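## Task

Scene 1: take the top 96-well plate off stack rack K1 and place it in the green bin marked RETURNS (one of three look-alike bins). At the end all three bins stand upright, the bottom plate sits in K1 just as it did at the start, and nothing counts if only the gripper holds it there. Release the plate and pull the hand away before ending.

## Robot and tools

Robot: a single seven-joint xArm7 in a physics simulator, fitted with a two-finger gripper. The fingers jut out sideways from the wrist flange; with the flange pointing straight down they are level, and wrist roll turns them around. The gripper frame has +x along the fingers toward the tips and y as the closing direction. end_effector_position is the point midway between the pads, roughly 2 cm behind the tips. The plate may be released once it lies fully inside the bin.

Scene frame: origin on the table top under the arm base, +z up, +y to the left when facing along +x. The base may be slightly tilted. Reported hand positions are in metres, orientation as a quaternion wxyz, velocities in m/s and rad/s; the reported position can drift from the true one, especially far out.

Joint order (used in every row and in every per-joint list of a result): wrist pitch (joint6), shoulder (joint2), forearm roll (joint5), waist (joint1), wrist roll (joint7), upper arm roll (joint3), elbow (joint4). Forearm roll is sign-flipped relative to the URDF in both commands and readings (its range -6.283 to 6.283 is symmetric anyway). URDF ranges in rad: waist -6.283 to 6.283, shoulder -2.059 to 2.094, upper arm roll -6.283 to 6.283, elbow -0.192 to 3.927, forearm roll -6.283 to 6.283, wrist pitch -1.693 to 3.142, wrist roll -6.283 to 6.283. True ends may differ by 0.010 rad.

A row is 8 numbers, each in [-1, 1]: seven joint offsets in the order above, then the gripper opening. Joint offsets are scaled so 1.0 equals 2.036 rad, and they are relative offsets, not poses. The opening is absolute: +1 fully open (0.150 m between pads), -1 closed (pads still 0.071 m apart).

execute_actions(actions): actions is a list of actions; each action is a list of 1 to 15 rows, one row per control step of 1/30 s; if fewer than 15 rows are given, the last is repeated. Offsets in every row of an action count from the joint angles at the start of that action, not from the previous row; for the first action, that is the last reported state. An action asking a joint more than 0.010 rad beyond its range is refused; if the first action or any malformed action fails, the whole call does nothing. Joints pushed into their real end stop there and the result says "joint sent to its limit". An empty list just returns state and images.

move(target, speed, blocking): target is one 8-number row; the offsets count from the "Joint positions" of the latest result that showed them. All joints travel synchronised, so the hand follows a curve. speed is the peak rad/s of the joint with the longest way to go, 0.01 to 2, default 0.5; each path lasts 0.5 to 10 s. Paths ignore obstacles, and faster moves or targets set deeper past contact press harder. The finger value is sent at the start. The result adds a "move:" line: end state (done, off_target, moving, held, fault), limits=held or limits=none, and the joint farthest from target. With blocking=false you get control back after 0.5 s; other motion commands are refused until a result shows the move ended, so call wait or stop.

wait(seconds): 0 to 10; holds the last command and lets a running move continue. stop(): brakes a running move; it needs room, more if fast; fingers keep moving. zoom_image(camera, region): camera "cam_high" or "cam_wrist", region [x0, y0, x1, y1] in pixels of the 504x504 image, at most 504 wide and tall. read_manual(section): only "licences"; no motion. finished_scene(scene): ends scene 1 or 2 permanently and reports success; the next scene's task follows.

Result lines: Joint positions and Joint velocities (rad, rad/s, then pad gap in m); Joint targets (angles currently commanded); grip_measured (opening on the command scale, possibly off by up to 0.025 consistently); step readings, with HELD where a row was cut back; "joint command not followed" when the clearance check altered targets. Cameras: cam_high (fixed overhead) and cam_wrist (fisheye on the hand), calibrated approximately.

Motion limits: joint targets move at most 3.14 rad/s, need 0.16 s to reach that speed, and stay within 0.623 rad of the measured angle each step; if targets would move the hand over 70 mm from its measured spot, all are scaled back. Big moves may need several actions; finish an unfinished one with a new command.

Gripping: to hold something, command an opening at least about 0.04 below grip_measured. Pads push about 20 N each; a fast close can squeeze harder or bounce open.

Avoid: joint torque reaching load limits (waist 47, shoulder 47, upper arm roll 28.2, elbow 28.2, forearm roll 28.2, wrist pitch 18.8, wrist roll 18.8 N m, held weight included) which triggers a fault, backoff and 10 s hold; motor overheating when holding loads (warning at 65 °C, braking at 80 °C); knocking anything off the table; tipping bins; disturbing the lower plate; drops, slips, slams and hard pushes. Brief external tugs on held or loose objects may occur. The simulation keeps running while you think, holding the last command.

Each tool is called as a command line: name --argument value for each argument, lists and objects as JSON in quotes; but a table of rows of numbers goes row by row, as --pt "numbers of a row", without its own name.

## Session

execute_actions --actions '[]'

Scene clock: 0.00 s.
end_effector_position=(+0.5165, -0.0755, +0.3607) grip_measured=+1.00 end_effector_quat_wxyz=(+0.687, -0.552, -0.250, +0.400) end_effector_velocity=(-0.000, +0.000, -0.000) end_effector_angular_velocity=(+0.000, +0.001, +0.000)
Joint names: [wrist pitch, shoulder, forearm roll, waist, wrist roll, upper arm roll, elbow]
Joint positions: [-1.202  1.097  0.513 -0.71  -0.572 -0.105  1.064  0.15 ]
Joint velocities: [-0.    -0.     0.001  0.    -0.001  0.    -0.001  0.   ]
Joint targets: [-1.202 1.097 0.513 -0.710 -0.572 -0.105 1.064]

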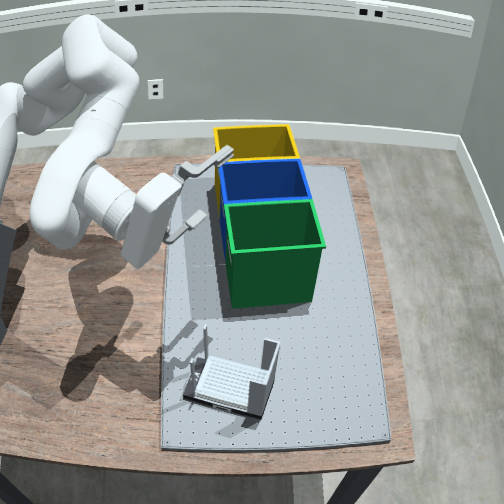

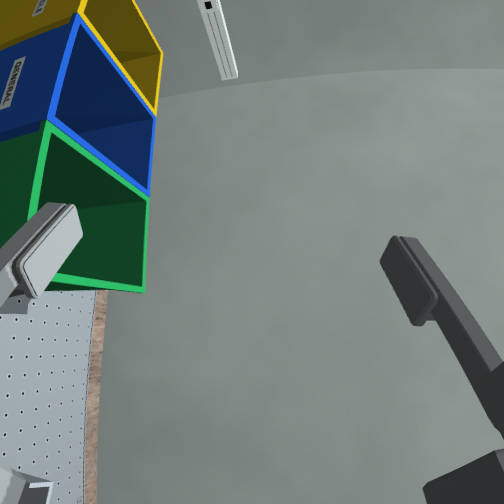

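zoom_image --camera "cam_high" --region '[160, 310, 310, 440]'

zoom_image --camera "cam_high" --region '[190, 110, 350, 320]'

zoom_image --camera "cam_high" --region '[0, 0, 250, 360]'

Region (160, 310, 310, 440) of cam_high's 504x504 image, scaled by 3.360, with more detail than that image has; it fills the top 437 rows of this view, and the rest is white.

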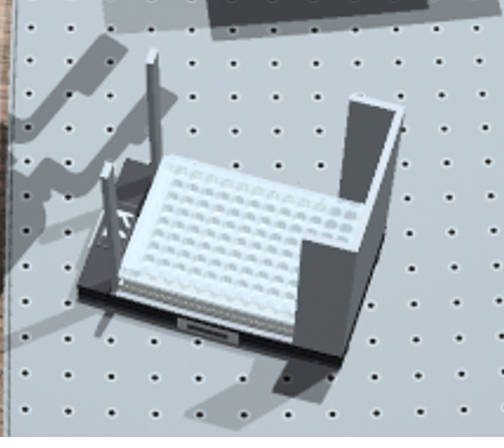

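Region (190, 110, 350, 320) of cam_high's 504x504 image, scaled by 2.400, with more detail than that image has; it fills the left 384 columns of this view, and the rest is white.

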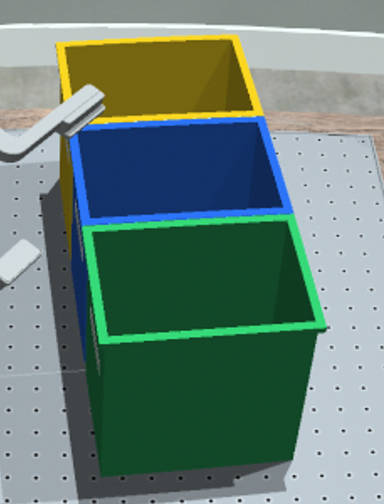

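Region (0, 0, 250, 360) of cam_high's 504x504 image, scaled by 1.400, with more detail than that image has; it fills the left 350 columns of this view, and the rest is white.

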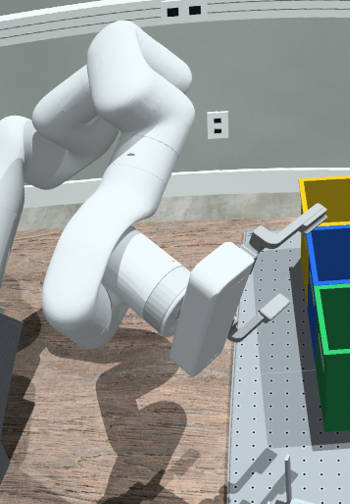

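move --target '[0.9488,0.1352,-0.252,-0.3562,-0.0336,0.4046,0.1158,1]' --speed 0.8

Scene clock: 9.73 s.
end_effector_position=(+0.5335, -0.2860, +0.2501) grip_measured=+1.00 end_effector_quat_wxyz=(+0.989, -0.001, -0.000, -0.148) end_effector_velocity=(+0.001, -0.001, +0.003) end_effector_angular_velocity=(-0.001, -0.004, -0.001)
Joint names: [wrist pitch, shoulder, forearm roll, waist, wrist roll, upper arm roll, elbow]
Joint positions: [ 0.729  1.373  0.    -1.435 -0.64   0.718  1.3    0.15 ]
Joint velocities: [ 0.001 -0.001 -0.002 -0.002  0.     0.001  0.002  0.   ]
Joint targets: [0.729 1.373 0.000 -1.435 -0.640 0.719 1.300]
move: done; limits=none; farthest joint: the wrist pitch, 0.001 radians from its target (1.932 radians at the start)
camera_calibration (this result's frames):
cam_wrist: T_world_to_cam=[[-0.301474, -0.942475, 0.144411, -0.153595], [-0.630869, 0.0836052, -0.771372, 0.557312], [0.714925, -0.323653, -0.619783, -0.20616], [0, 0, 0, 1]] pos_world=[0.452675, -0.258078, 0.324301]

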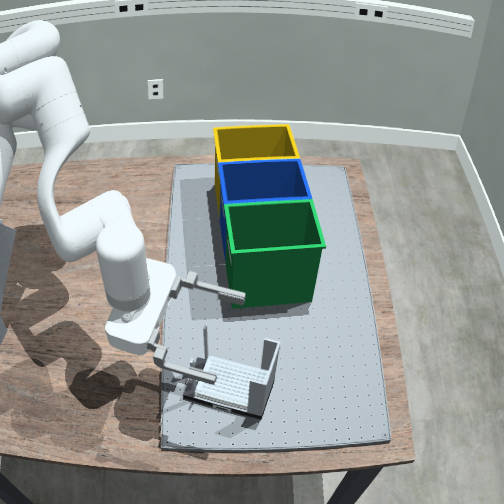

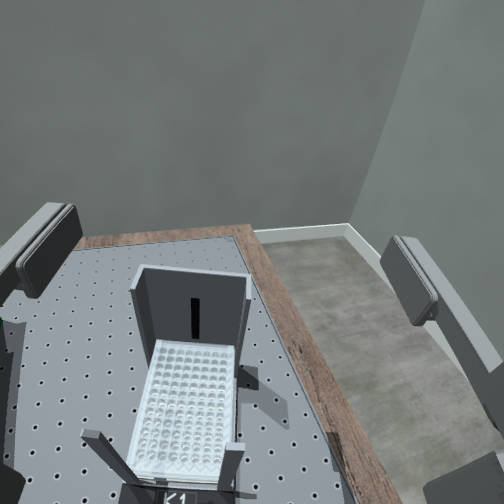

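zoom_image --camera "cam_wrist" --region '[60, 254, 310, 504]'

Region (60, 254, 310, 504) of cam_wrist's 504x504 image, scaled by 2.016, with more detail than that image has.

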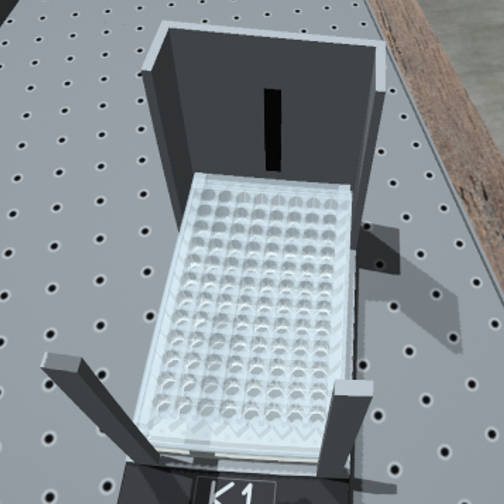

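move --target '[-0.0793,0.023,0,0.032,0.014,0.0065,-0.0414,1]' --speed 0.3

Scene clock: 12.80 s.
end_effector_position=(+0.5345, -0.2602, +0.1910) grip_measured=+1.00 end_effector_quat_wxyz=(+0.989, -0.001, -0.000, -0.148) end_effector_velocity=(-0.001, +0.005, -0.006) end_effector_angular_velocity=(+0.010, +0.008, +0.004)
Joint names: [wrist pitch, shoulder, forearm roll, waist, wrist roll, upper arm roll, elbow]
Joint positions: [ 0.567  1.419  0.    -1.37  -0.612  0.731  1.216  0.15 ]
Joint velocities: [ 0.002  0.002  0.001  0.004  0.     0.003 -0.007  0.   ]
Joint targets: [0.567 1.420 0.000 -1.370 -0.612 0.732 1.216]
move: done; limits=none; farthest joint: the shoulder, 0.001 radians from its target (0.047 radians at the start)
camera_calibration (this result's frames):
cam_wrist: T_world_to_cam=[[-0.300651, -0.942668, 0.144867, -0.120975], [-0.630414, 0.0824431, -0.771869, 0.50976], [0.715673, -0.323389, -0.619058, -0.23566], [0, 0, 0, 1]] pos_world=[0.453644, -0.232276, 0.265106]

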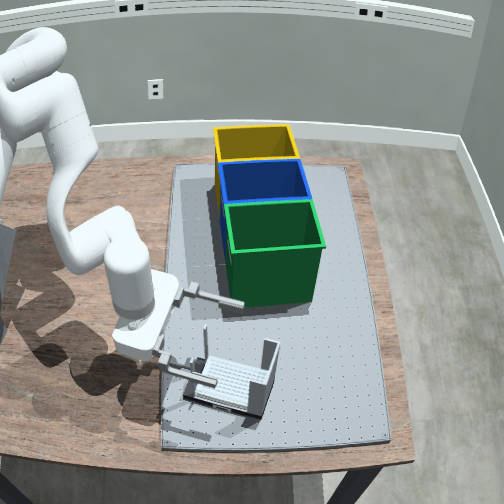

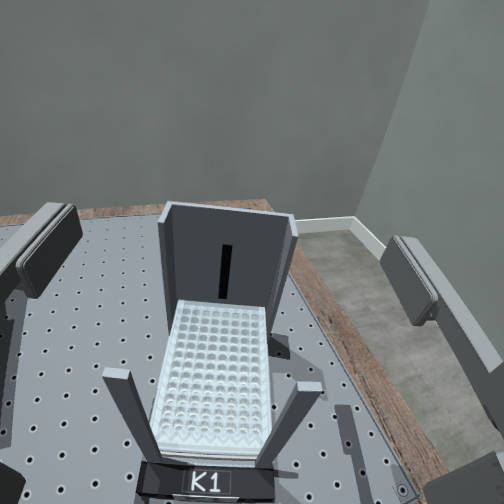

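zoom_image --camera "cam_wrist" --region '[80, 264, 340, 504]'

Region (80, 264, 340, 504) of cam_wrist's 504x504 image, scaled by 1.938, with more detail than that image has; it fills the top 465 rows of this view, and the rest is white.

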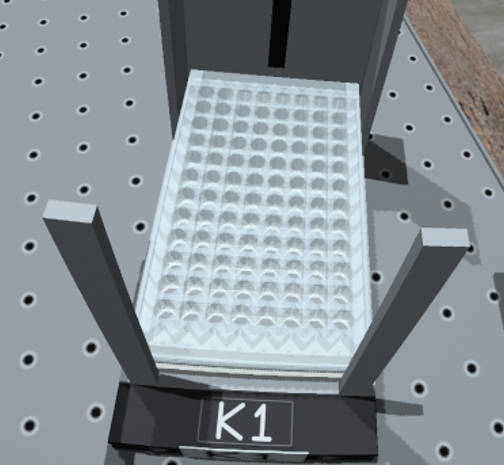

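move --target '[-0.0598,0.0651,0,0.0577,0,-0.0048,0.0263,1]' --speed 0.2

Scene clock: 18.57 s.
end_effector_position=(+0.5346, -0.2603, +0.1211) grip_measured=+1.00 end_effector_quat_wxyz=(+0.989, -0.001, -0.001, -0.148) end_effector_velocity=(-0.002, +0.003, -0.006) end_effector_angular_velocity=(+0.009, +0.008, +0.002)
Joint names: [wrist pitch, shoulder, forearm roll, waist, wrist roll, upper arm roll, elbow]
Joint positions: [ 0.445  1.551  0.    -1.253 -0.612  0.722  1.27   0.15 ]
Joint velocities: [ 0.001  0.003  0.002  0.004  0.     0.    -0.005  0.   ]
Joint targets: [0.446 1.552 0.000 -1.253 -0.612 0.722 1.270]
move: done; limits=none; farthest joint: the waist, 0.001 radians from its target (0.117 radians at the start)
camera_calibration (this result's frames):
cam_wrist: T_world_to_cam=[[-0.300817, -0.942692, 0.144365, -0.1108], [-0.63015, 0.0828528, -0.772041, 0.455834], [0.715835, -0.323215, -0.618961, -0.279085], [0, 0, 0, 1]] pos_world=[0.453692, -0.232422, 0.195175]

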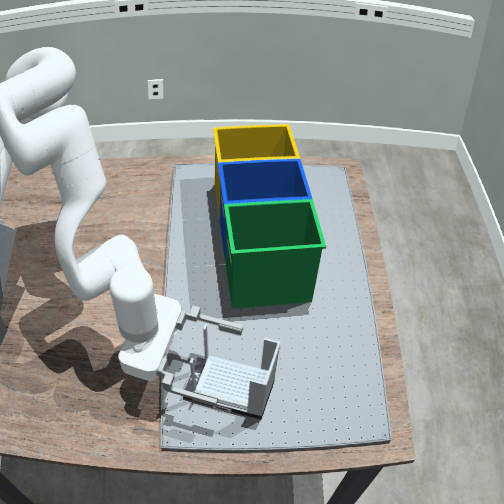

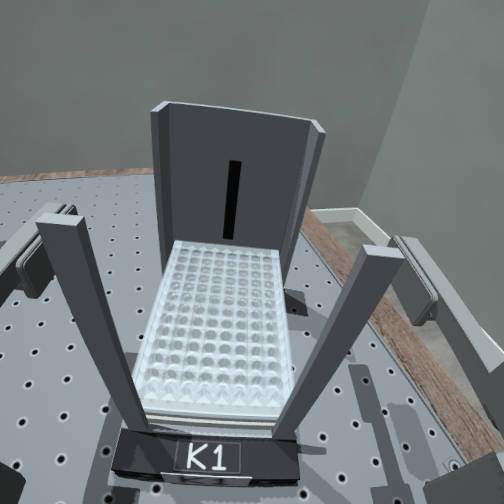

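move --target '[-0.0337,0.0507,0,0.0446,0,0.001,0.0331,1]' --speed 0.2

zoom_image --camera "cam_wrist" --region '[60, 160, 380, 480]'

zoom_image --camera "cam_high" --region '[140, 310, 300, 450]'

Scene clock: 19.73 s.
end_effector_position=(+0.5342, -0.2608, +0.0711) grip_measured=+1.00 end_effector_quat_wxyz=(+0.989, -0.001, -0.000, -0.148) end_effector_velocity=(-0.002, +0.003, -0.005) end_effector_angular_velocity=(+0.008, +0.007, -0.000)
Joint names: [wrist pitch, shoulder, forearm roll, waist, wrist roll, upper arm roll, elbow]
Joint positions: [ 0.377  1.654  0.    -1.163 -0.612  0.724  1.338  0.15 ]
Joint velocities: [ 0.001  0.003 -0.001  0.004 -0.     0.    -0.005  0.   ]
Joint targets: [0.377 1.654 0.000 -1.162 -0.612 0.724 1.338]
move: done; limits=none; farthest joint: the waist, 0.001 radians from its target (0.091 radians at the start)
camera_calibration (this result's frames):
cam_wrist: T_world_to_cam=[[-0.301366, -0.942465, 0.144703, -0.103843], [-0.630483, 0.0831155, -0.77174, 0.417217], [0.715311, -0.323809, -0.619256, -0.309784], [0, 0, 0, 1]] pos_world=[0.453345, -0.232856, 0.145174]

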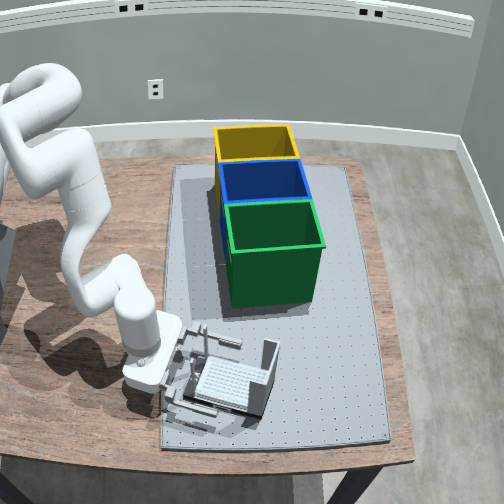

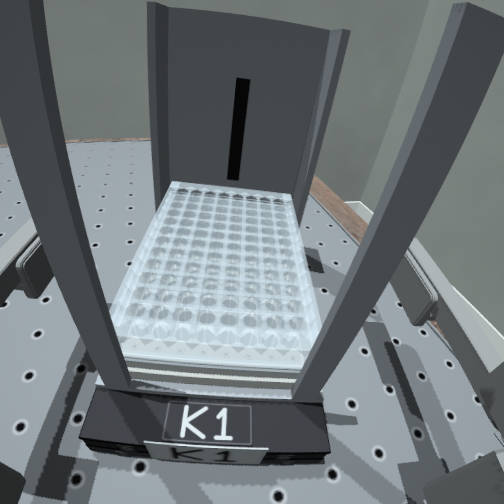

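Region (60, 160, 380, 480) of cam_wrist's 504x504 image, scaled by 1.575, with more detail than that image has.

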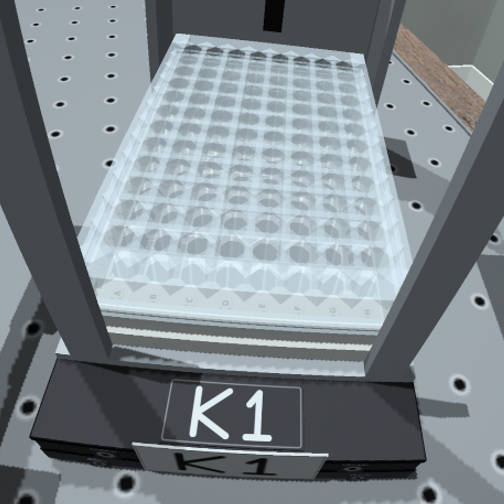

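Region (140, 310, 300, 450) of cam_high's 504x504 image, scaled by 3.150, with more detail than that image has; it fills the top 441 rows of this view, and the rest is white.

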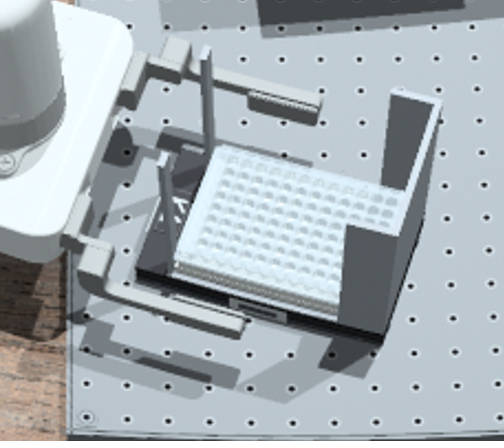

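zoom_image --camera "cam_wrist" --region '[90, 290, 230, 410]'

zoom_image --camera "cam_wrist" --region '[200, 290, 340, 410]'

zoom_image --camera "cam_high" --region '[180, 375, 260, 425]'

Region (90, 290, 230, 410) of cam_wrist's 504x504 image, scaled by 3.600, with more detail than that image has; it fills the top 432 rows of this view, and the rest is white.

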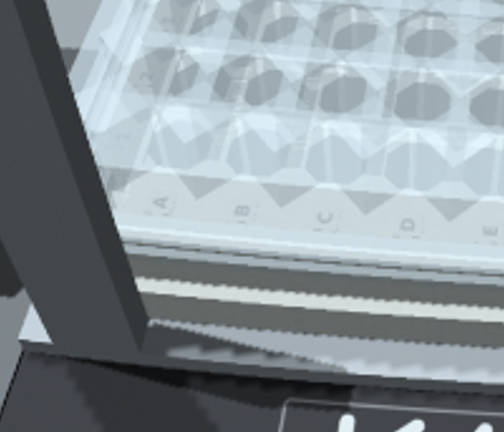

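Region (200, 290, 340, 410) of cam_wrist's 504x504 image, scaled by 3.600, with more detail than that image has; it fills the top 432 rows of this view, and the rest is white.

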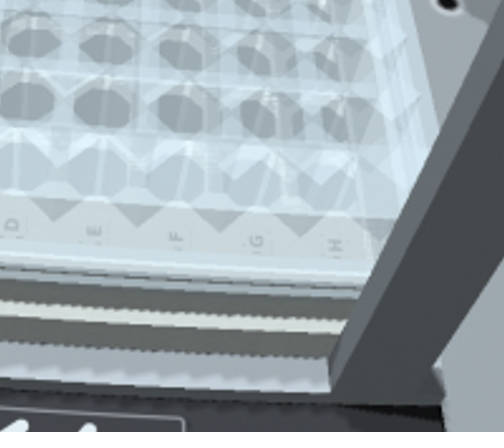

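Region (180, 375, 260, 425) of cam_high's 504x504 image, scaled by 6.300, with more detail than that image has; it fills the top 315 rows of this view, and the rest is white.

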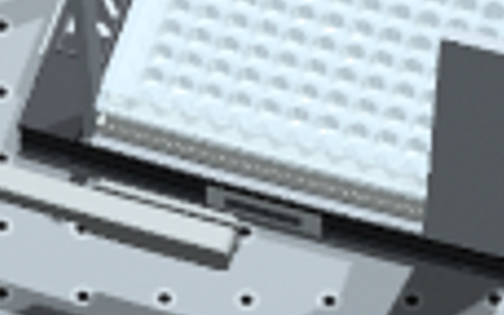

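move --target '[-0.0136,0.018,0,0.019,0.0026,0.0032,0.0121,-0.3]' --speed 0.1

zoom_image --camera "cam_high" --region '[160, 330, 280, 430]'

Scene clock: 22.83 s.
end_effector_position=(+0.5351, -0.2577, +0.0513) grip_measured=-0.30 end_effector_quat_wxyz=(+0.989, -0.001, -0.000, -0.148) end_effector_velocity=(+0.001, -0.001, +0.002) end_effector_angular_velocity=(-0.003, -0.003, +0.000)
Joint names: [wrist pitch, shoulder, forearm roll, waist, wrist roll, upper arm roll, elbow]
Joint positions: [ 0.349  1.69   0.    -1.125 -0.607  0.73   1.363  0.099]
Joint velocities: [-0.001 -0.001  0.    -0.001 -0.     0.     0.002  0.   ]
Joint targets: [0.349 1.690 0.000 -1.124 -0.607 0.730 1.363]
move: done; limits=none; farthest joint: the waist, 0.000 radians from its target (0.038 radians at the start)
camera_calibration (this result's frames):
cam_wrist: T_world_to_cam=[[-0.301573, -0.942367, 0.144908, -0.0976767], [-0.630606, 0.0831497, -0.771636, 0.402329], [0.715116, -0.324084, -0.619338, -0.321642], [0, 0, 0, 1]] pos_world=[0.454266, -0.22974, 0.125401]

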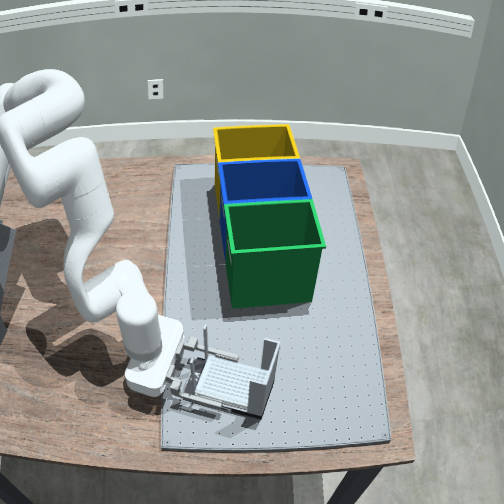

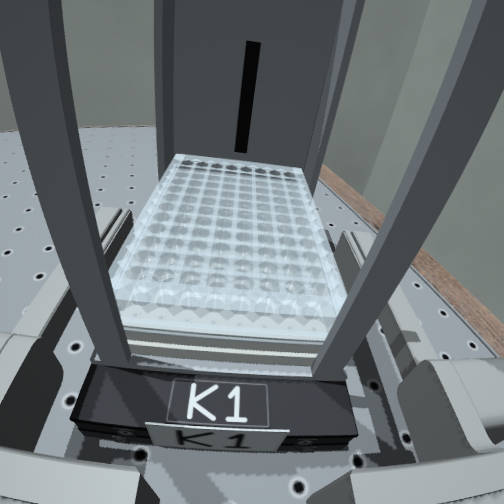

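Region (160, 330, 280, 430) of cam_high's 504x504 image, scaled by 4.200, with more detail than that image has.

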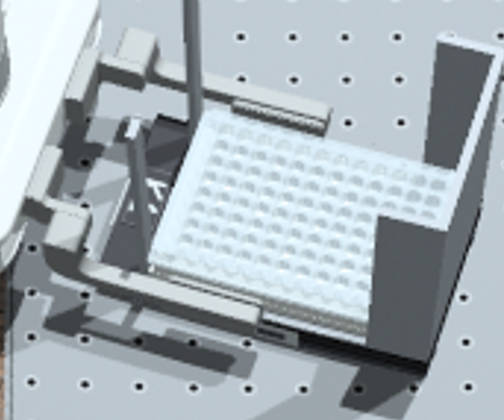

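zoom_image --camera "cam_wrist" --region '[80, 180, 230, 380]'

zoom_image --camera "cam_wrist" --region '[230, 190, 390, 390]'

Region (80, 180, 230, 380) of cam_wrist's 504x504 image, scaled by 2.520, with more detail than that image has; it fills the left 378 columns of this view, and the rest is white.

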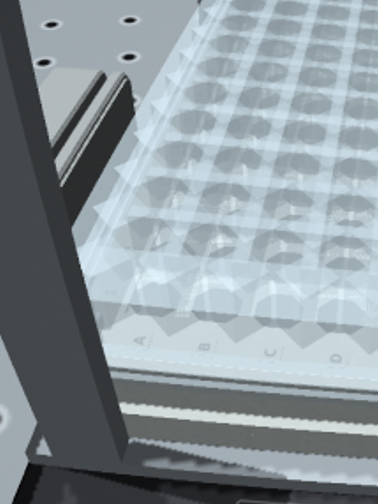

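Region (230, 190, 390, 390) of cam_wrist's 504x504 image, scaled by 2.520, with more detail than that image has; it fills the left 403 columns of this view, and the rest is white.

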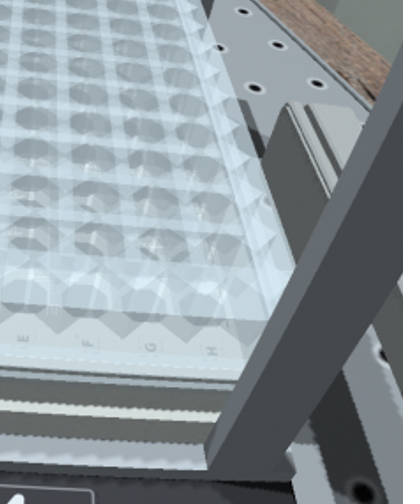

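move --target '[-0.0006,-0.003,0,-0.001,0.0014,0.0006,-0.0037,-0.54]' --speed 0.05

zoom_image --camera "cam_wrist" --region '[80, 170, 400, 390]'

Scene clock: 25.00 s.
end_effector_position=(+0.5356, -0.2558, +0.0525) grip_measured=-0.54 end_effector_quat_wxyz=(+0.989, -0.001, -0.000, -0.148) end_effector_velocity=(-0.001, +0.000, -0.001) end_effector_angular_velocity=(+0.001, +0.001, -0.000)
Joint names: [wrist pitch, shoulder, forearm roll, waist, wrist roll, upper arm roll, elbow]
Joint positions: [ 0.348  1.684  0.    -1.127 -0.604  0.731  1.355  0.089]
Joint velocities: [ 0.     0.001  0.     0.    -0.    -0.001 -0.001  0.   ]
Joint targets: [0.348 1.684 0.000 -1.127 -0.604 0.731 1.355]
move: done; limits=none; farthest joint: the waist, 0.000 radians from its target (0.003 radians at the start)
camera_calibration (this result's frames):
cam_wrist: T_world_to_cam=[[-0.301434, -0.942428, 0.144796, -0.0959925], [-0.63089, 0.0832713, -0.771391, 0.403585], [0.714923, -0.323874, -0.619669, -0.320435], [0, 0, 0, 1]] pos_world=[0.454769, -0.227854, 0.126657]

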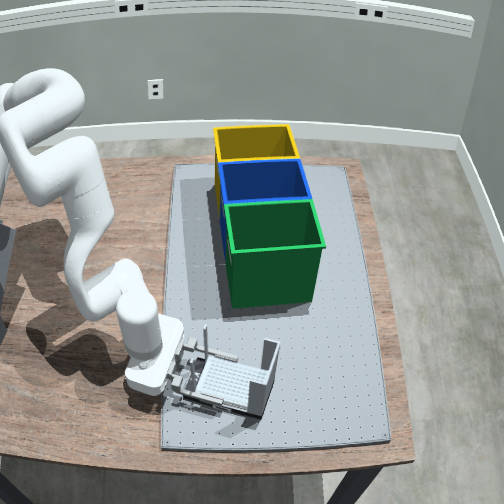

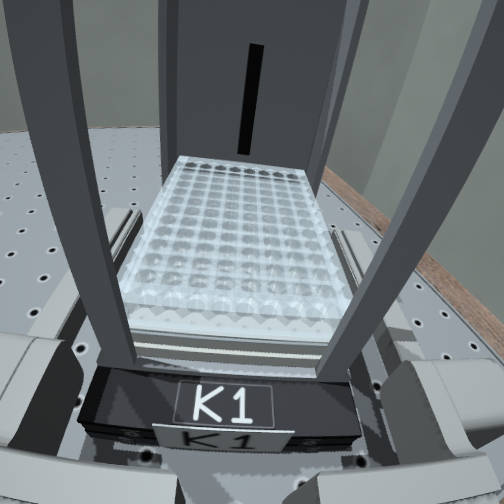

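Region (80, 170, 400, 390) of cam_wrist's 504x504 image, scaled by 1.575, with more detail than that image has; it fills the top 346 rows of this view, and the rest is white.

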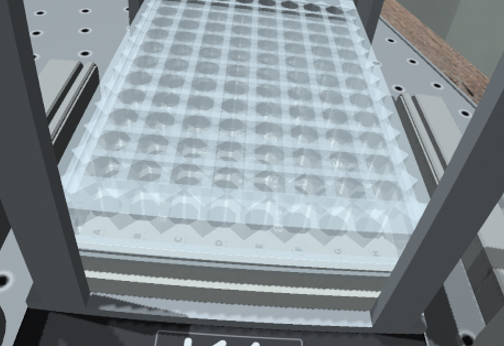

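execute_actions --actions '[[[0,0,0,0,0,0,0,-0.56],[0,0,0,0,0,0,0,-0.58],[0,0,0,0,0,0,0,-0.60],[0,0,0,0,0,0,0,-0.61],[0,0,0,0,0,0,0,-0.62],[0,0,0,0,0,0,0,-0.63],[0,0,0,0,0,0,0,-0.64],[0,0,0,0,0,0,0,-0.65],[0,0,0,0,0,0,0,-0.66],[0,0,0,0,0,0,0,-0.68],[0,0,0,0,0,0,0,-0.70],[0,0,0,0,0,0,0,-0.72],[0,0,0,0,0,0,0,-0.74],[0,0,0,0,0,0,0,-0.76],[0,0,0,0,0,0,0,-0.78]],[[0,0,0,0,0,0,0,-0.78]]]'

Scene clock: 26.23 s.
end_effector_position=(+0.5355, -0.2559, +0.0525) grip_measured=-0.61 end_effector_quat_wxyz=(+0.989, -0.001, -0.000, -0.148) end_effector_velocity=(-0.000, +0.000, -0.000) end_effector_angular_velocity=(+0.000, +0.000, -0.001)
Joint names: [wrist pitch, shoulder, forearm roll, waist, wrist roll, upper arm roll, elbow]
Joint positions: [ 0.348  1.684  0.    -1.127 -0.604  0.731  1.355  0.086]
Joint velocities: [ 0.    -0.    -0.    -0.     0.    -0.    -0.001  0.   ]
Joint targets: [0.348 1.684 0.000 -1.127 -0.604 0.731 1.355]
Step readings (joint positions; steps 1 to 15: 1st action; 16 to 30: 2nd action):
0: [0.348 1.684 0.000 -1.127 -0.604 0.731 1.355]
1: [0.348 1.684 0.000 -1.127 -0.604 0.731 1.355]
2: [0.348 1.684 0.000 -1.127 -0.604 0.731 1.355]
4: [0.348 1.684 0.000 -1.127 -0.604 0.731 1.355]
8: [0.348 1.684 0.000 -1.127 -0.604 0.731 1.355]
15: [0.348 1.684 0.000 -1.127 -0.604 0.731 1.355]
16: [0.348 1.684 0.000 -1.127 -0.604 0.731 1.355]
17: [0.348 1.684 0.000 -1.127 -0.604 0.731 1.355]
19: [0.348 1.684 0.000 -1.127 -0.604 0.731 1.355]
23: [0.348 1.684 0.000 -1.127 -0.604 0.731 1.355]
30: Joint positions above
camera_calibration (this result's frames):
cam_wrist: T_world_to_cam=[[-0.301526, -0.942396, 0.144816, -0.095982], [-0.630898, 0.0833243, -0.771378, 0.403581], [0.714877, -0.323954, -0.61968, -0.320418], [0, 0, 0, 1]] pos_world=[0.454737, -0.227882, 0.126656]

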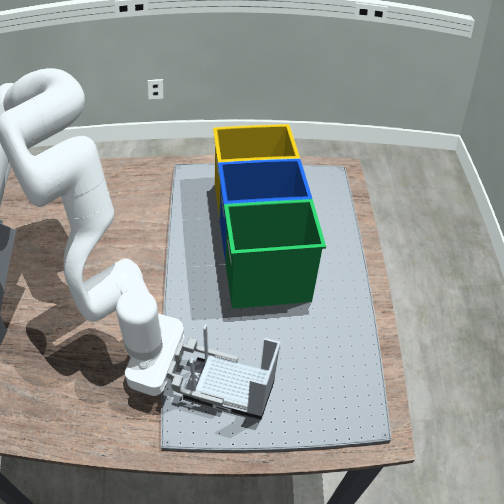

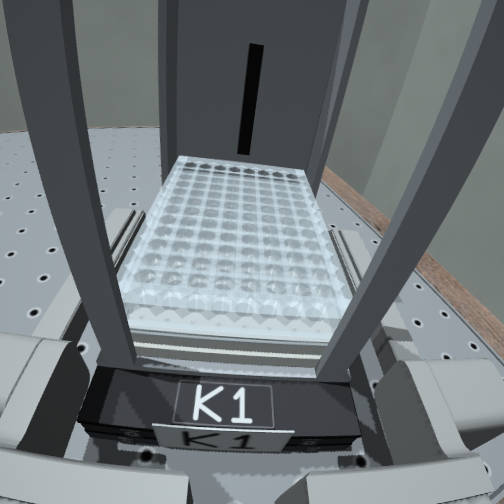

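move --target '[0.0165,-0.029,0,-0.026,0,-0.0022,-0.0225,-0.78]' --speed 0.06

zoom_image --camera "cam_high" --region '[160, 320, 290, 430]'

Scene clock: 28.53 s.
end_effector_position=(+0.5356, -0.2559, +0.0805) grip_measured=-0.61 end_effector_quat_wxyz=(+0.989, -0.001, -0.000, -0.148) end_effector_velocity=(-0.000, +0.001, -0.001) end_effector_angular_velocity=(+0.002, +0.001, -0.000)
Joint names: [wrist pitch, shoulder, forearm roll, waist, wrist roll, upper arm roll, elbow]
Joint positions: [ 0.381  1.625  0.    -1.18  -0.604  0.727  1.31   0.086]
Joint velocities: [ 0.001 -0.    -0.001  0.    -0.     0.    -0.001 -0.   ]
Joint targets: [0.381 1.625 0.000 -1.180 -0.604 0.727 1.310]
move: done; limits=none; farthest joint: the elbow, 0.001 radians from its target (0.046 radians at the start)
camera_calibration (this result's frames):
cam_wrist: T_world_to_cam=[[-0.301629, -0.942348, 0.144916, -0.100012], [-0.630752, 0.0832492, -0.771506, 0.425184], [0.714963, -0.324114, -0.619498, -0.303225], [0, 0, 0, 1]] pos_world=[0.454814, -0.227922, 0.154677]

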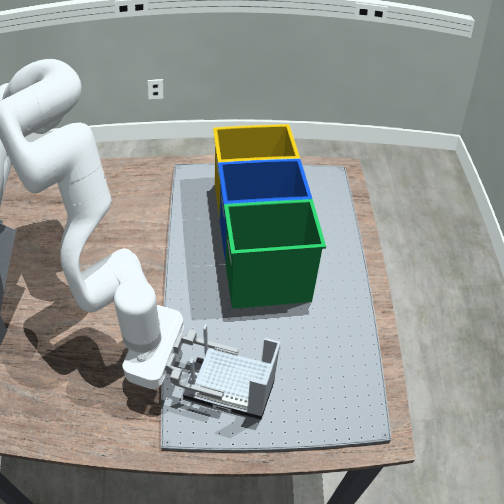

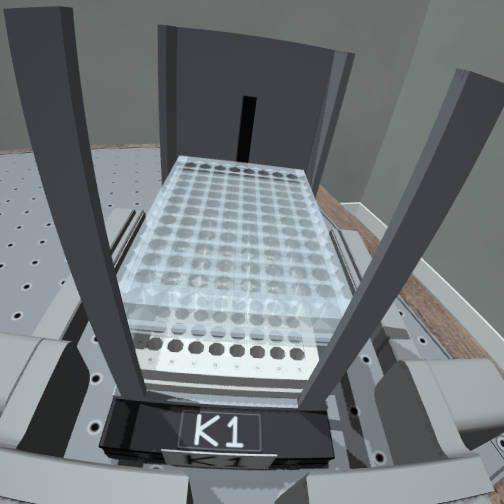

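Region (160, 320, 290, 430) of cam_high's 504x504 image, scaled by 3.877, with more detail than that image has; it fills the top 426 rows of this view, and the rest is white.

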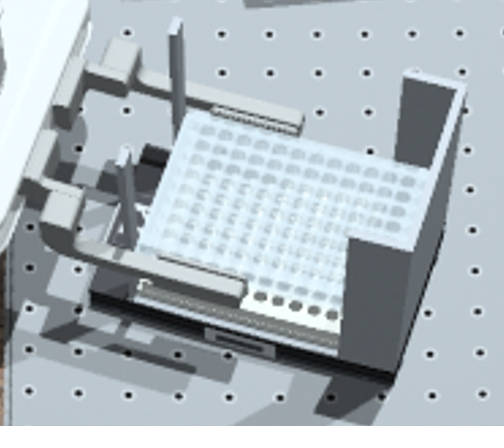

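move --target '[0.028,-0.0401,0,-0.0357,0,-0.0005,-0.0258,-0.78]' --speed 0.1

move --target '[0.0329,-0.038,0,-0.0339,0,0.0023,-0.018,-0.78]' --speed 0.1

Scene clock: 29.87 s.
end_effector_position=(+0.5357, -0.2560, +0.1208) grip_measured=-0.61 end_effector_quat_wxyz=(+0.989, -0.001, -0.000, -0.148) end_effector_velocity=(+0.000, -0.000, +0.000) end_effector_angular_velocity=(-0.000, -0.000, -0.001)
Joint names: [wrist pitch, shoulder, forearm roll, waist, wrist roll, upper arm roll, elbow]
Joint positions: [ 0.438  1.543 -0.    -1.252 -0.604  0.726  1.258  0.086]
Joint velocities: [ 0.     0.    -0.001  0.     0.    -0.     0.001  0.   ]
Joint targets: [0.438 1.543 0.000 -1.252 -0.604 0.726 1.257]
move: done; limits=none; farthest joint: the waist, 0.000 radians from its target (0.073 radians at the start)
camera_calibration (this result's frames):
cam_wrist: T_world_to_cam=[[-0.301913, -0.942223, 0.145136, -0.105726], [-0.630305, 0.0830676, -0.771891, 0.456063], [0.715237, -0.324524, -0.618967, -0.278703], [0, 0, 0, 1]] pos_world=[0.454878, -0.227948, 0.194867]

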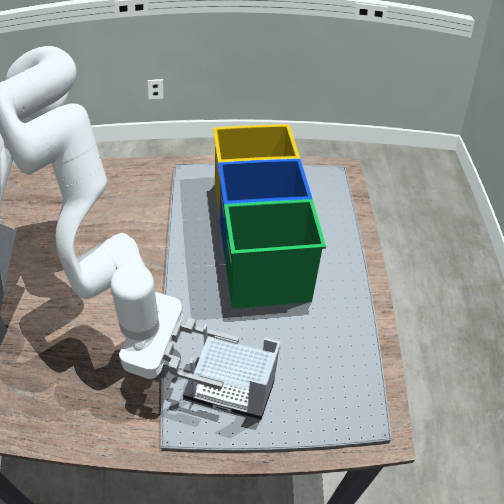

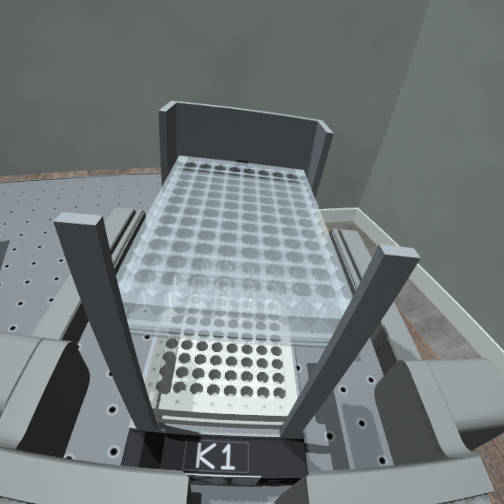

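Scene clock: 30.93 s.
end_effector_position=(+0.5359, -0.2560, +0.1610) grip_measured=-0.61 end_effector_quat_wxyz=(+0.989, -0.001, -0.001, -0.148) end_effector_velocity=(-0.000, +0.000, -0.000) end_effector_angular_velocity=(+0.001, +0.000, -0.000)
Joint names: [wrist pitch, shoulder, forearm roll, waist, wrist roll, upper arm roll, elbow]
Joint positions: [ 0.504  1.466 -0.    -1.321 -0.604  0.731  1.222  0.086]
Joint velocities: [ 0.    -0.    -0.001 -0.    -0.     0.    -0.001  0.   ]
Joint targets: [0.505 1.466 -0.000 -1.321 -0.604 0.731 1.221]
move: done; limits=none; farthest joint: the shoulder, 0.001 radians from its target (0.078 radians at the start)
camera_calibration (this result's frames):
cam_wrist: T_world_to_cam=[[-0.302058, -0.942133, 0.145416, -0.111485], [-0.629905, 0.0827588, -0.772251, 0.486983], [0.715529, -0.324862, -0.618452, -0.254281], [0, 0, 0, 1]] pos_world=[0.455024, -0.227942, 0.235024]

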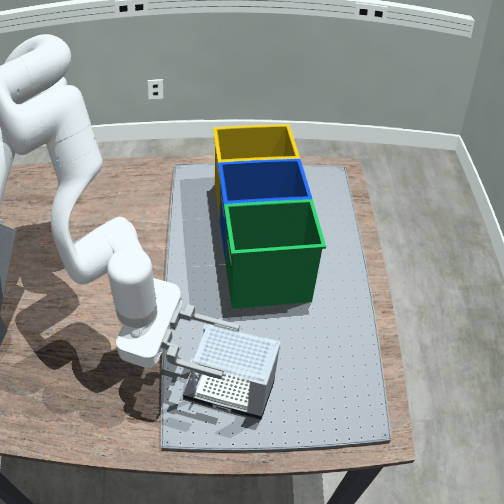

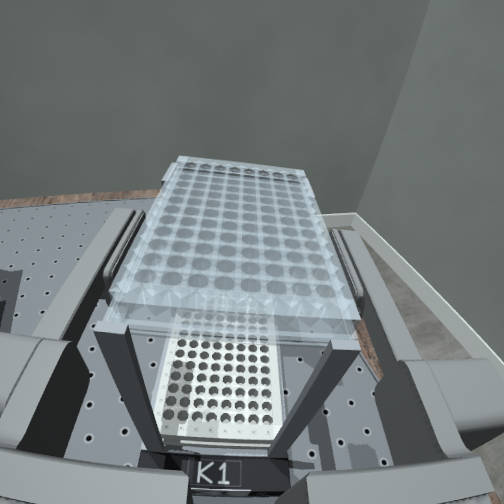

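move --target '[0.038,-0.0351,0,-0.0325,0,0.0044,-0.0108,-0.78]' --speed 0.15

Scene clock: 36.70 s.
end_effector_position=(+0.5352, -0.2555, +0.1997) grip_measured=-0.61 end_effector_quat_wxyz=(+0.989, -0.000, +0.000, -0.149) end_effector_velocity=(+0.001, -0.001, +0.002) end_effector_angular_velocity=(-0.003, -0.003, -0.002)
Joint names: [wrist pitch, shoulder, forearm roll, waist, wrist roll, upper arm roll, elbow]
Joint positions: [ 0.582  1.395 -0.    -1.387 -0.604  0.74   1.199  0.086]
Joint velocities: [-0.    -0.001 -0.001 -0.001  0.001  0.     0.002  0.   ]
Joint targets: [0.582 1.395 -0.000 -1.387 -0.604 0.740 1.200]
move: done; limits=none; farthest joint: the shoulder, 0.001 radians from its target (0.072 radians at the start)
camera_calibration (this result's frames):
cam_wrist: T_world_to_cam=[[-0.302233, -0.942429, 0.14312, -0.116331], [-0.63134, 0.0854137, -0.770788, 0.517547], [0.714189, -0.323315, -0.620808, -0.228081], [0, 0, 0, 1]] pos_world=[0.454482, -0.227581, 0.273974]

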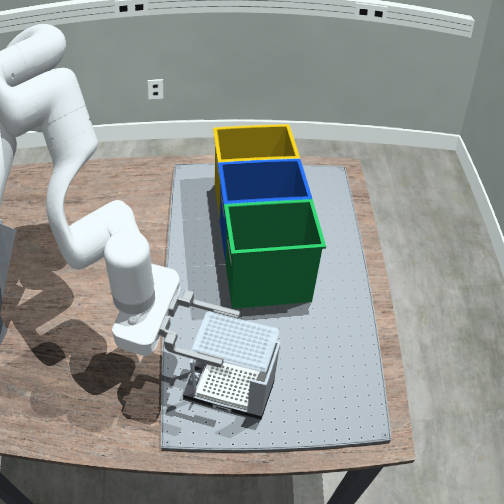

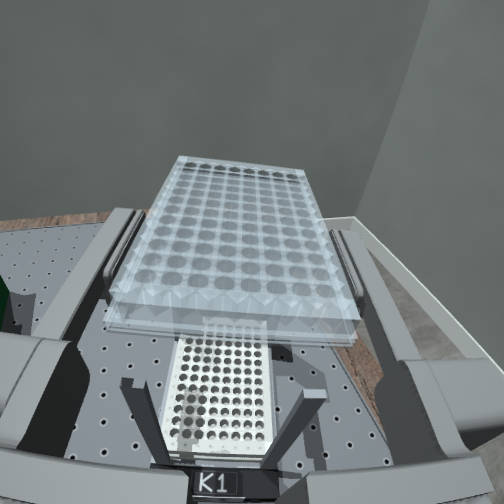

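move --target '[0.2741,-0.0542,0.2947,-0.0518,-0.0702,0.0119,0.1474,-0.78]' --speed 0.5

Scene clock: 38.57 s.
end_effector_position=(+0.5055, -0.2696, +0.3034) grip_measured=-0.61 end_effector_quat_wxyz=(+0.962, -0.139, +0.227, +0.064) end_effector_velocity=(-0.001, -0.004, +0.008) end_effector_angular_velocity=(-0.013, -0.007, -0.003)
Joint names: [wrist pitch, shoulder, forearm roll, waist, wrist roll, upper arm roll, elbow]
Joint positions: [ 1.14   1.285  0.599 -1.492 -0.746  0.764  1.498  0.086]
Joint velocities: [-0.    -0.003  0.003 -0.006 -0.    -0.003  0.008  0.   ]
Joint targets: [1.140 1.285 0.600 -1.492 -0.746 0.764 1.499]
move: done; limits=none; farthest joint: the waist, 0.001 radians from its target (0.105 radians at the start)
camera_calibration (this result's frames):
cam_wrist: T_world_to_cam=[[0.233228, -0.901535, 0.364472, -0.480264], [-0.862326, -0.364978, -0.350978, 0.447929], [0.449443, -0.232435, -0.86254, 0.0846125], [0, 0, 0, 1]] pos_world=[0.460243, -0.249823, 0.405237]

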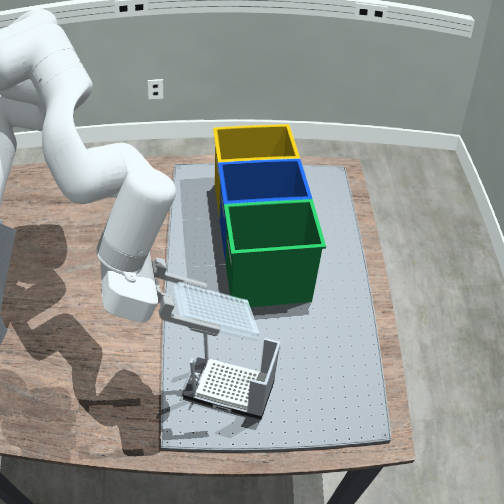

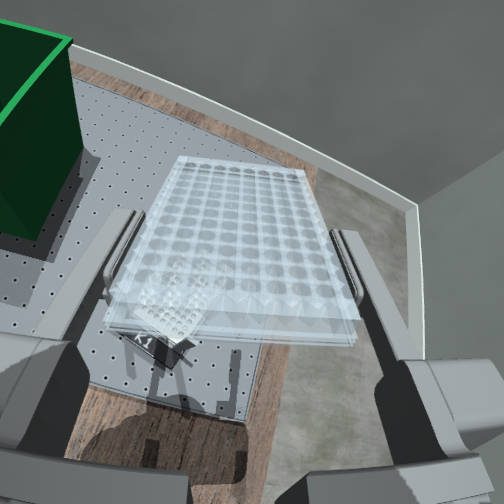

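move --target '[0.099,-0.0708,0.5466,0.0438,-0.1307,0.146,0.0005,-0.78]' --speed 0.6

Scene clock: 41.37 s.
end_effector_position=(+0.5236, -0.2080, +0.3355) grip_measured=-0.61 end_effector_quat_wxyz=(+0.563, -0.438, +0.561, +0.420) end_effector_velocity=(+0.004, +0.004, -0.001) end_effector_angular_velocity=(+0.002, -0.000, +0.010)
Joint names: [wrist pitch, shoulder, forearm roll, waist, wrist roll, upper arm roll, elbow]
Joint positions: [ 1.342  1.141  1.712 -1.403 -1.013  1.06   1.5    0.086]
Joint velocities: [-0.003 -0.001  0.001  0.002  0.     0.006  0.     0.   ]
Joint targets: [1.341 1.141 1.712 -1.403 -1.013 1.061 1.499]
move: done; limits=none; farthest joint: the upper arm roll, 0.001 radians from its target (0.297 radians at the start)
camera_calibration (this result's frames):
cam_wrist: T_world_to_cam=[[0.991915, -0.122809, 0.0319617, -0.564339], [-0.114762, -0.760623, 0.63897, -0.308668], [-0.0541607, -0.637472, -0.768568, 0.266406], [0, 0, 0, 1]] pos_world=[0.538782, -0.13426, 0.420018]

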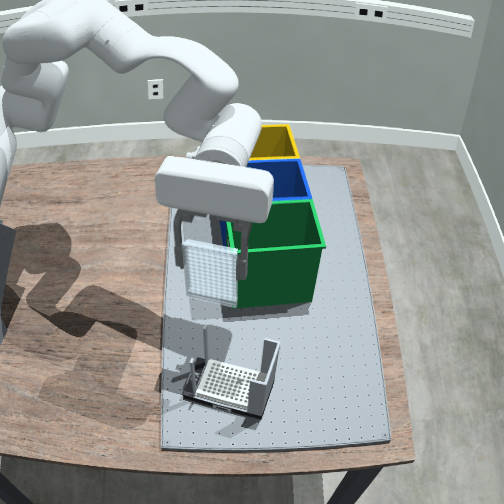

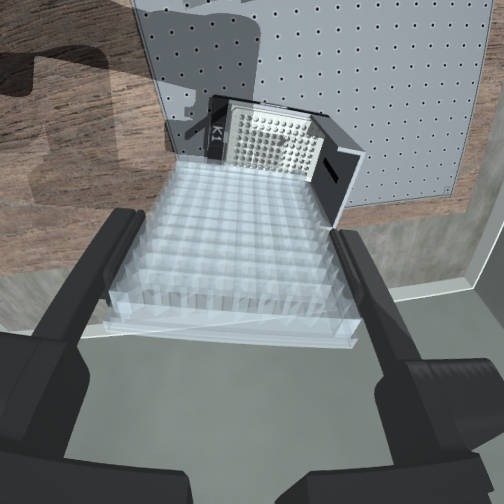

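Now swing over the bin.

move --target '[0,-0.0708,0,0.0441,0,0.1465,-0.0004,-0.78]' --speed 0.3

Scene clock: 42.87 s.
end_effector_position=(+0.6442, -0.0071, +0.3201) grip_measured=-0.61 end_effector_quat_wxyz=(-0.472, +0.527, -0.472, -0.526) end_effector_velocity=(+0.004, +0.014, -0.005) end_effector_angular_velocity=(+0.006, +0.008, +0.025)
Joint names: [wrist pitch, shoulder, forearm roll, waist, wrist roll, upper arm roll, elbow]
Joint positions: [ 1.342  0.998  1.712 -1.314 -1.013  1.357  1.499  0.086]
Joint velocities: [-0.004 -0.006  0.001  0.009  0.     0.016 -0.002  0.   ]
Joint targets: [1.342 0.997 1.712 -1.313 -1.013 1.359 1.499]
move: done; limits=none; farthest joint: the waist, 0.001 radians from its target (0.090 radians at the start)
camera_calibration (this result's frames):
cam_wrist: T_world_to_cam=[[0.968252, 0.249723, 0.0112576, -0.634288], [0.187346, -0.754741, 0.628703, -0.32341], [0.165498, -0.606633, -0.777564, 0.250759], [0, 0, 0, 1]] pos_world=[0.63324, 0.0664242, 0.405451]

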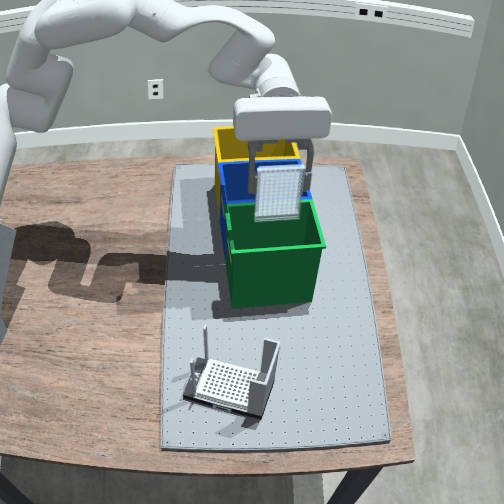

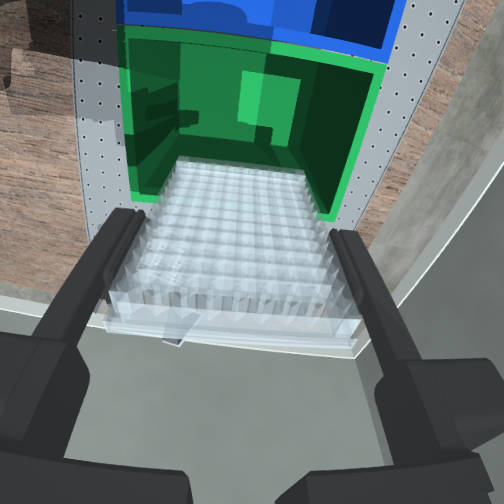

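move --target '[0.0143,0.0149,0.0163,0.0759,0.0827,-0.0377,-0.0157,-0.78]' --speed 0.2

Scene clock: 45.67 s.
end_effector_position=(+0.6449, -0.0062, +0.2308) grip_measured=-0.61 end_effector_quat_wxyz=(-0.472, +0.528, -0.472, -0.526) end_effector_velocity=(-0.002, +0.000, -0.003) end_effector_angular_velocity=(+0.002, +0.005, -0.000)
Joint names: [wrist pitch, shoulder, forearm roll, waist, wrist roll, upper arm roll, elbow]
Joint positions: [ 1.371  1.028  1.745 -1.16  -0.844  1.281  1.468  0.086]
Joint velocities: [-0.     0.001 -0.     0.001  0.001 -0.001 -0.004  0.   ]
Joint targets: [1.371 1.028 1.745 -1.160 -0.844 1.281 1.467]
move: done; limits=none; farthest joint: the waist, 0.001 radians from its target (0.154 radians at the start)
camera_calibration (this result's frames):
cam_wrist: T_world_to_cam=[[0.967806, 0.251358, 0.0130348, -0.634349], [0.187401, -0.754187, 0.629351, -0.266899], [0.168023, -0.606647, -0.777012, 0.17993], [0, 0, 0, 1]] pos_world=[0.633712, 0.0673113, 0.31605]

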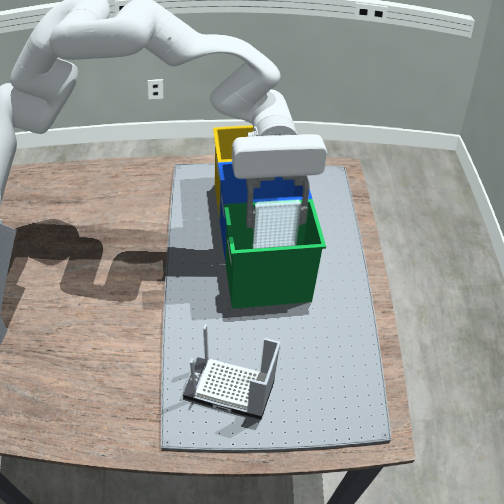

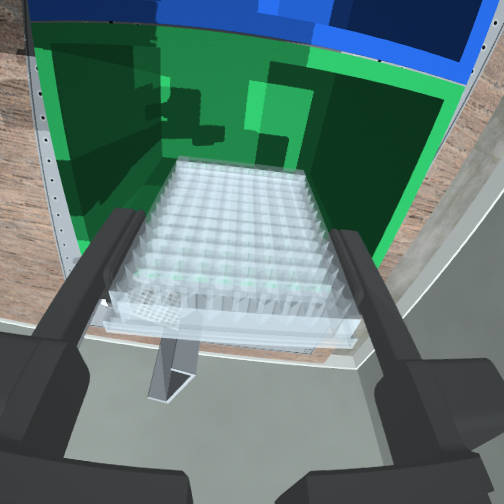

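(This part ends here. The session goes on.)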